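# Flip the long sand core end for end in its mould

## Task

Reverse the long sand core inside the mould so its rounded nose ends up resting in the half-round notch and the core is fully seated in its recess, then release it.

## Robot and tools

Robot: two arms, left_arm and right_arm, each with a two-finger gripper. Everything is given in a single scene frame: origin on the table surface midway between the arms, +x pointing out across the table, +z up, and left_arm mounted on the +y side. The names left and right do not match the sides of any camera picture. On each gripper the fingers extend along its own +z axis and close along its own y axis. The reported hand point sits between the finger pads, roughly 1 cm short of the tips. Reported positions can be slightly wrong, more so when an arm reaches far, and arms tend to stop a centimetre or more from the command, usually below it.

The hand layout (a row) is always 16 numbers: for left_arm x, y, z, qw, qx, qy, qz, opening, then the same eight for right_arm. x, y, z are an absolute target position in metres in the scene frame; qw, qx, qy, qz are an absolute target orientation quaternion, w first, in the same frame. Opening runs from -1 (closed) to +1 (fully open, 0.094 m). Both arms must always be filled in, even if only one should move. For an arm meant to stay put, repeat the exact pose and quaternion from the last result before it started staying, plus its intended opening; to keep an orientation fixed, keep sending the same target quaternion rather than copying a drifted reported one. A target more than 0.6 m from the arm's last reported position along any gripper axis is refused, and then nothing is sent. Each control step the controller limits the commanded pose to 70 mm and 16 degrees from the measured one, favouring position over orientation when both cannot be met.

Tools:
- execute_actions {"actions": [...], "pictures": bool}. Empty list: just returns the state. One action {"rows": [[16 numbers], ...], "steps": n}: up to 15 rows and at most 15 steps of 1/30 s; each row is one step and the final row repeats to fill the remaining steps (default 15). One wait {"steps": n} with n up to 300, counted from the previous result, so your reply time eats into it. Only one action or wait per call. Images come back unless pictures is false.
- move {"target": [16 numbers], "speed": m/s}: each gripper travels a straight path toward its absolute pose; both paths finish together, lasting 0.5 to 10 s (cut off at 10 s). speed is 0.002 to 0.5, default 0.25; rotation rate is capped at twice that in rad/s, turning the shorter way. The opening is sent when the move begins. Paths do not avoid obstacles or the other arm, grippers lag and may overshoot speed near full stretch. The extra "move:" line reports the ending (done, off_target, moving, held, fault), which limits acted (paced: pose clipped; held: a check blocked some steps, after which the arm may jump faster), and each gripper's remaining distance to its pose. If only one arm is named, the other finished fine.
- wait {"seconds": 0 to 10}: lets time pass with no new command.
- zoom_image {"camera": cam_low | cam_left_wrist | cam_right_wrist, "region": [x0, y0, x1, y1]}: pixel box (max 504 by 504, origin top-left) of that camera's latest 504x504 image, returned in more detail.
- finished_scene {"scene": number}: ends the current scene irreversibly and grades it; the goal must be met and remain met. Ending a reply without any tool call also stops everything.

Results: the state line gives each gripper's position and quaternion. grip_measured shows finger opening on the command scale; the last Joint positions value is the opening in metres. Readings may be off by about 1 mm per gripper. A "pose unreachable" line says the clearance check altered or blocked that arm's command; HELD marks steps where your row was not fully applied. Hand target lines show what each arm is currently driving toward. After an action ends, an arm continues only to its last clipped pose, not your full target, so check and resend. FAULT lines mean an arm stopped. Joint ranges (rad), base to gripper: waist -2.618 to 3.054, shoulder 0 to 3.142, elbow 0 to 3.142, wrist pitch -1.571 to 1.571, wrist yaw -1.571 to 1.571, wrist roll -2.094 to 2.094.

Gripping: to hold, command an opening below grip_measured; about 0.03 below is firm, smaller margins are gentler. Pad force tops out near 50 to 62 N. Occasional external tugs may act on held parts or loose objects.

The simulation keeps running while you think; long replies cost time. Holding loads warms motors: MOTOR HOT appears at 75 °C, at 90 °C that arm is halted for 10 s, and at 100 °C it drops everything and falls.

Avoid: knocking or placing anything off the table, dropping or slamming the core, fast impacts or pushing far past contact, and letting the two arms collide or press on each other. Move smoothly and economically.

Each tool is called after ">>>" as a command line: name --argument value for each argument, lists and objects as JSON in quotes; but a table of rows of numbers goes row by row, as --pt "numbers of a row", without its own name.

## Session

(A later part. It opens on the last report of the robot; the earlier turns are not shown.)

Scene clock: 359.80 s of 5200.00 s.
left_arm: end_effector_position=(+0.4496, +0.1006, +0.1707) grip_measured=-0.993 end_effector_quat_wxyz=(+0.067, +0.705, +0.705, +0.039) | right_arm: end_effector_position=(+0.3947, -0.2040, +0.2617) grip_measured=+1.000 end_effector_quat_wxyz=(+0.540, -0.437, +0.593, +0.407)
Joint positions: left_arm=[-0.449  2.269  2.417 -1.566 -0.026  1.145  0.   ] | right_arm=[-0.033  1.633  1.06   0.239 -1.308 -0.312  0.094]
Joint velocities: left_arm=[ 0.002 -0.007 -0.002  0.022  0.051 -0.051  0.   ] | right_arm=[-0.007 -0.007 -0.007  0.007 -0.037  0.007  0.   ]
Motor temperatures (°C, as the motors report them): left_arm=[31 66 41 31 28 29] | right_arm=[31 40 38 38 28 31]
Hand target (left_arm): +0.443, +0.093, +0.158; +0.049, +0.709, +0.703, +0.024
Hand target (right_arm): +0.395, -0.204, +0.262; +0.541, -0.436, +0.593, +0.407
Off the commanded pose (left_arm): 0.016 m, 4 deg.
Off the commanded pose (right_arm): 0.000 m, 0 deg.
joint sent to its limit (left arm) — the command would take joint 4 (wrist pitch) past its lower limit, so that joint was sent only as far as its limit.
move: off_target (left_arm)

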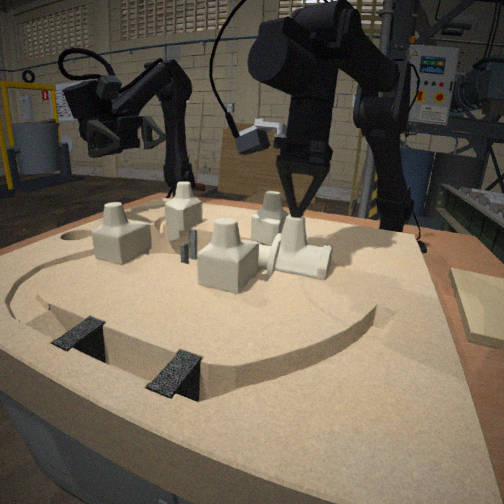

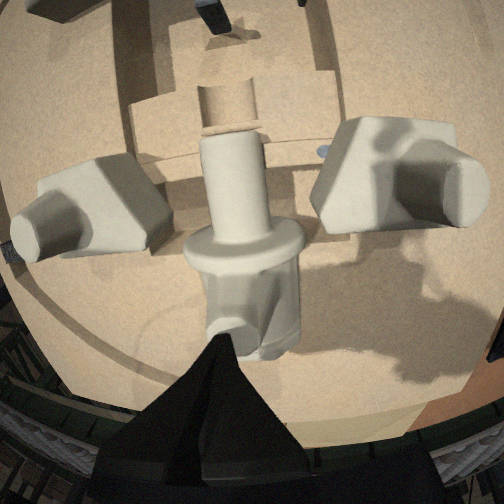

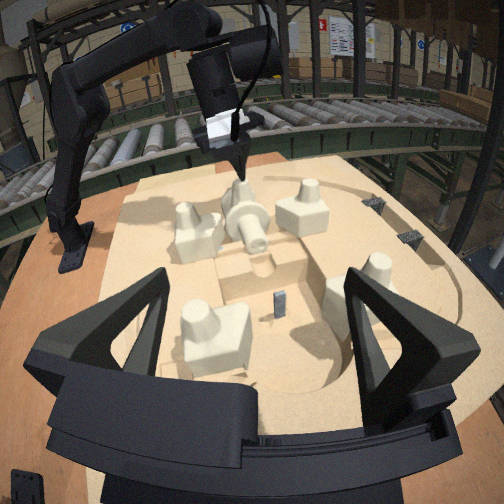

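>>> move --target '[0.440, 0.115, 0.235, 0.10, 0.705, 0.700, 0.05, -1, 0.3949, -0.2040, 0.2617, 0.541, -0.436, 0.593, 0.407, 1]' --speed 0.06

>>> zoom_image --camera "cam_right_wrist" --region '[230, 215, 290, 275]'

>>> zoom_image --camera "cam_low" --region '[255, 235, 340, 290]'

Scene clock: 363.90 s of 5200.00 s.
left_arm: end_effector_position=(+0.4435, +0.1107, +0.2243) grip_measured=-0.993 end_effector_quat_wxyz=(+0.122, +0.705, +0.696, +0.064) | right_arm: end_effector_position=(+0.3947, -0.2040, +0.2617) grip_measured=+1.000 end_effector_quat_wxyz=(+0.540, -0.437, +0.593, +0.407)
Joint positions: left_arm=[-0.435  2.146  2.417 -1.566 -0.028  1.173  0.   ] | right_arm=[-0.033  1.633  1.06   0.239 -1.308 -0.312  0.094]
Joint velocities: left_arm=[ 0.007 -0.007  0.002 -0.007 -0.007  0.022 -0.   ] | right_arm=[-0.007 -0.007  0.002  0.022 -0.007 -0.022  0.   ]
Motor temperatures (°C, as the motors report them): left_arm=[31 65 41 31 28 29] | right_arm=[31 40 38 38 28 31]
Hand target (left_arm): +0.440, +0.115, +0.234; +0.129, +0.703, +0.697, +0.062
Hand target (right_arm): +0.395, -0.204, +0.262; +0.541, -0.436, +0.593, +0.407
Off the commanded pose (left_arm): 0.012 m, 3 deg.
Off the commanded pose (right_arm): 0.000 m, 0 deg.
joint sent to its limit (left arm) — the command would take joint 4 (wrist pitch) past its lower limit, so that joint was sent only as far as its limit.
move: off_target (left_arm)

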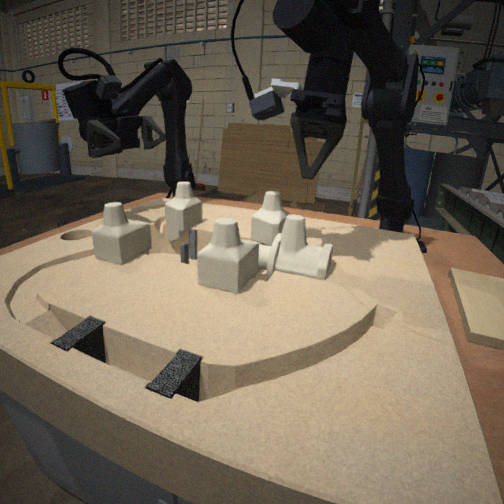

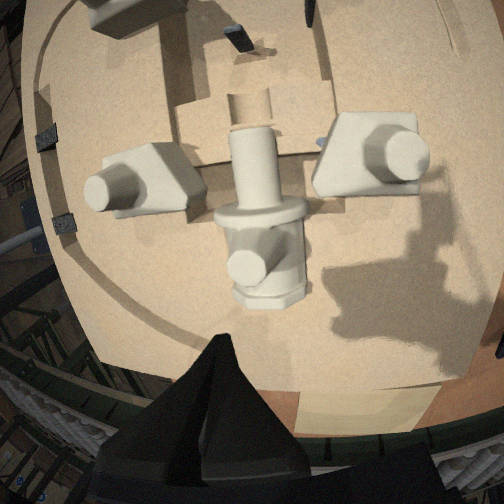

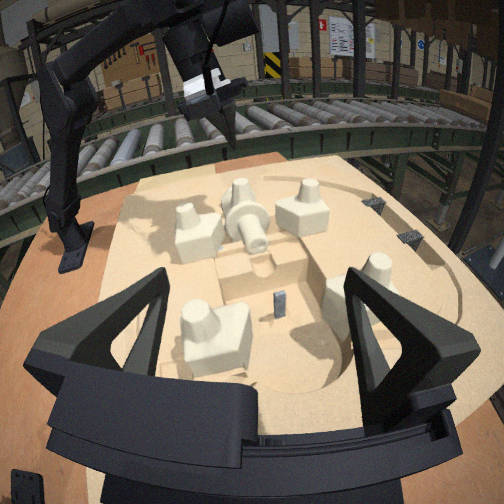

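Region (230, 215, 290, 275) of cam_right_wrist's 504x504 image, scaled by 8.400, with more detail than that image has.

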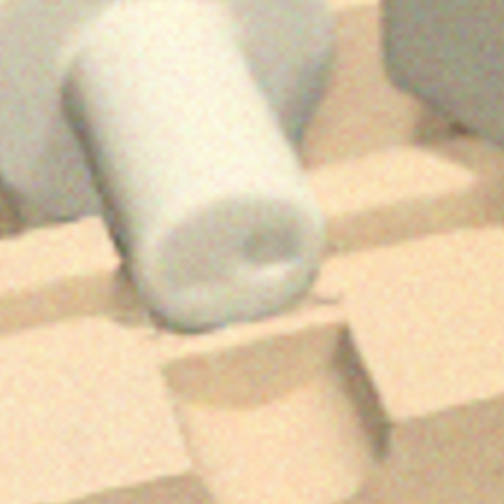

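Region (255, 235, 340, 290) of cam_low's 504x504 image, scaled by 5.929, with more detail than that image has; it fills the top 326 rows of this view, and the rest is white.

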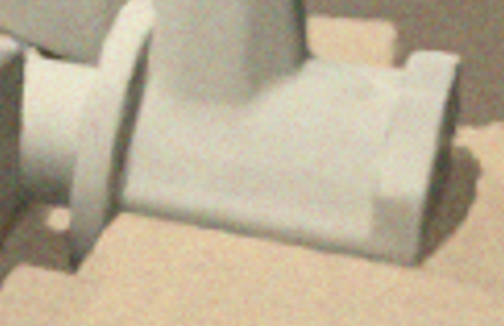

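>>> finished_scene --scene 2

The scene is finished: the task was done.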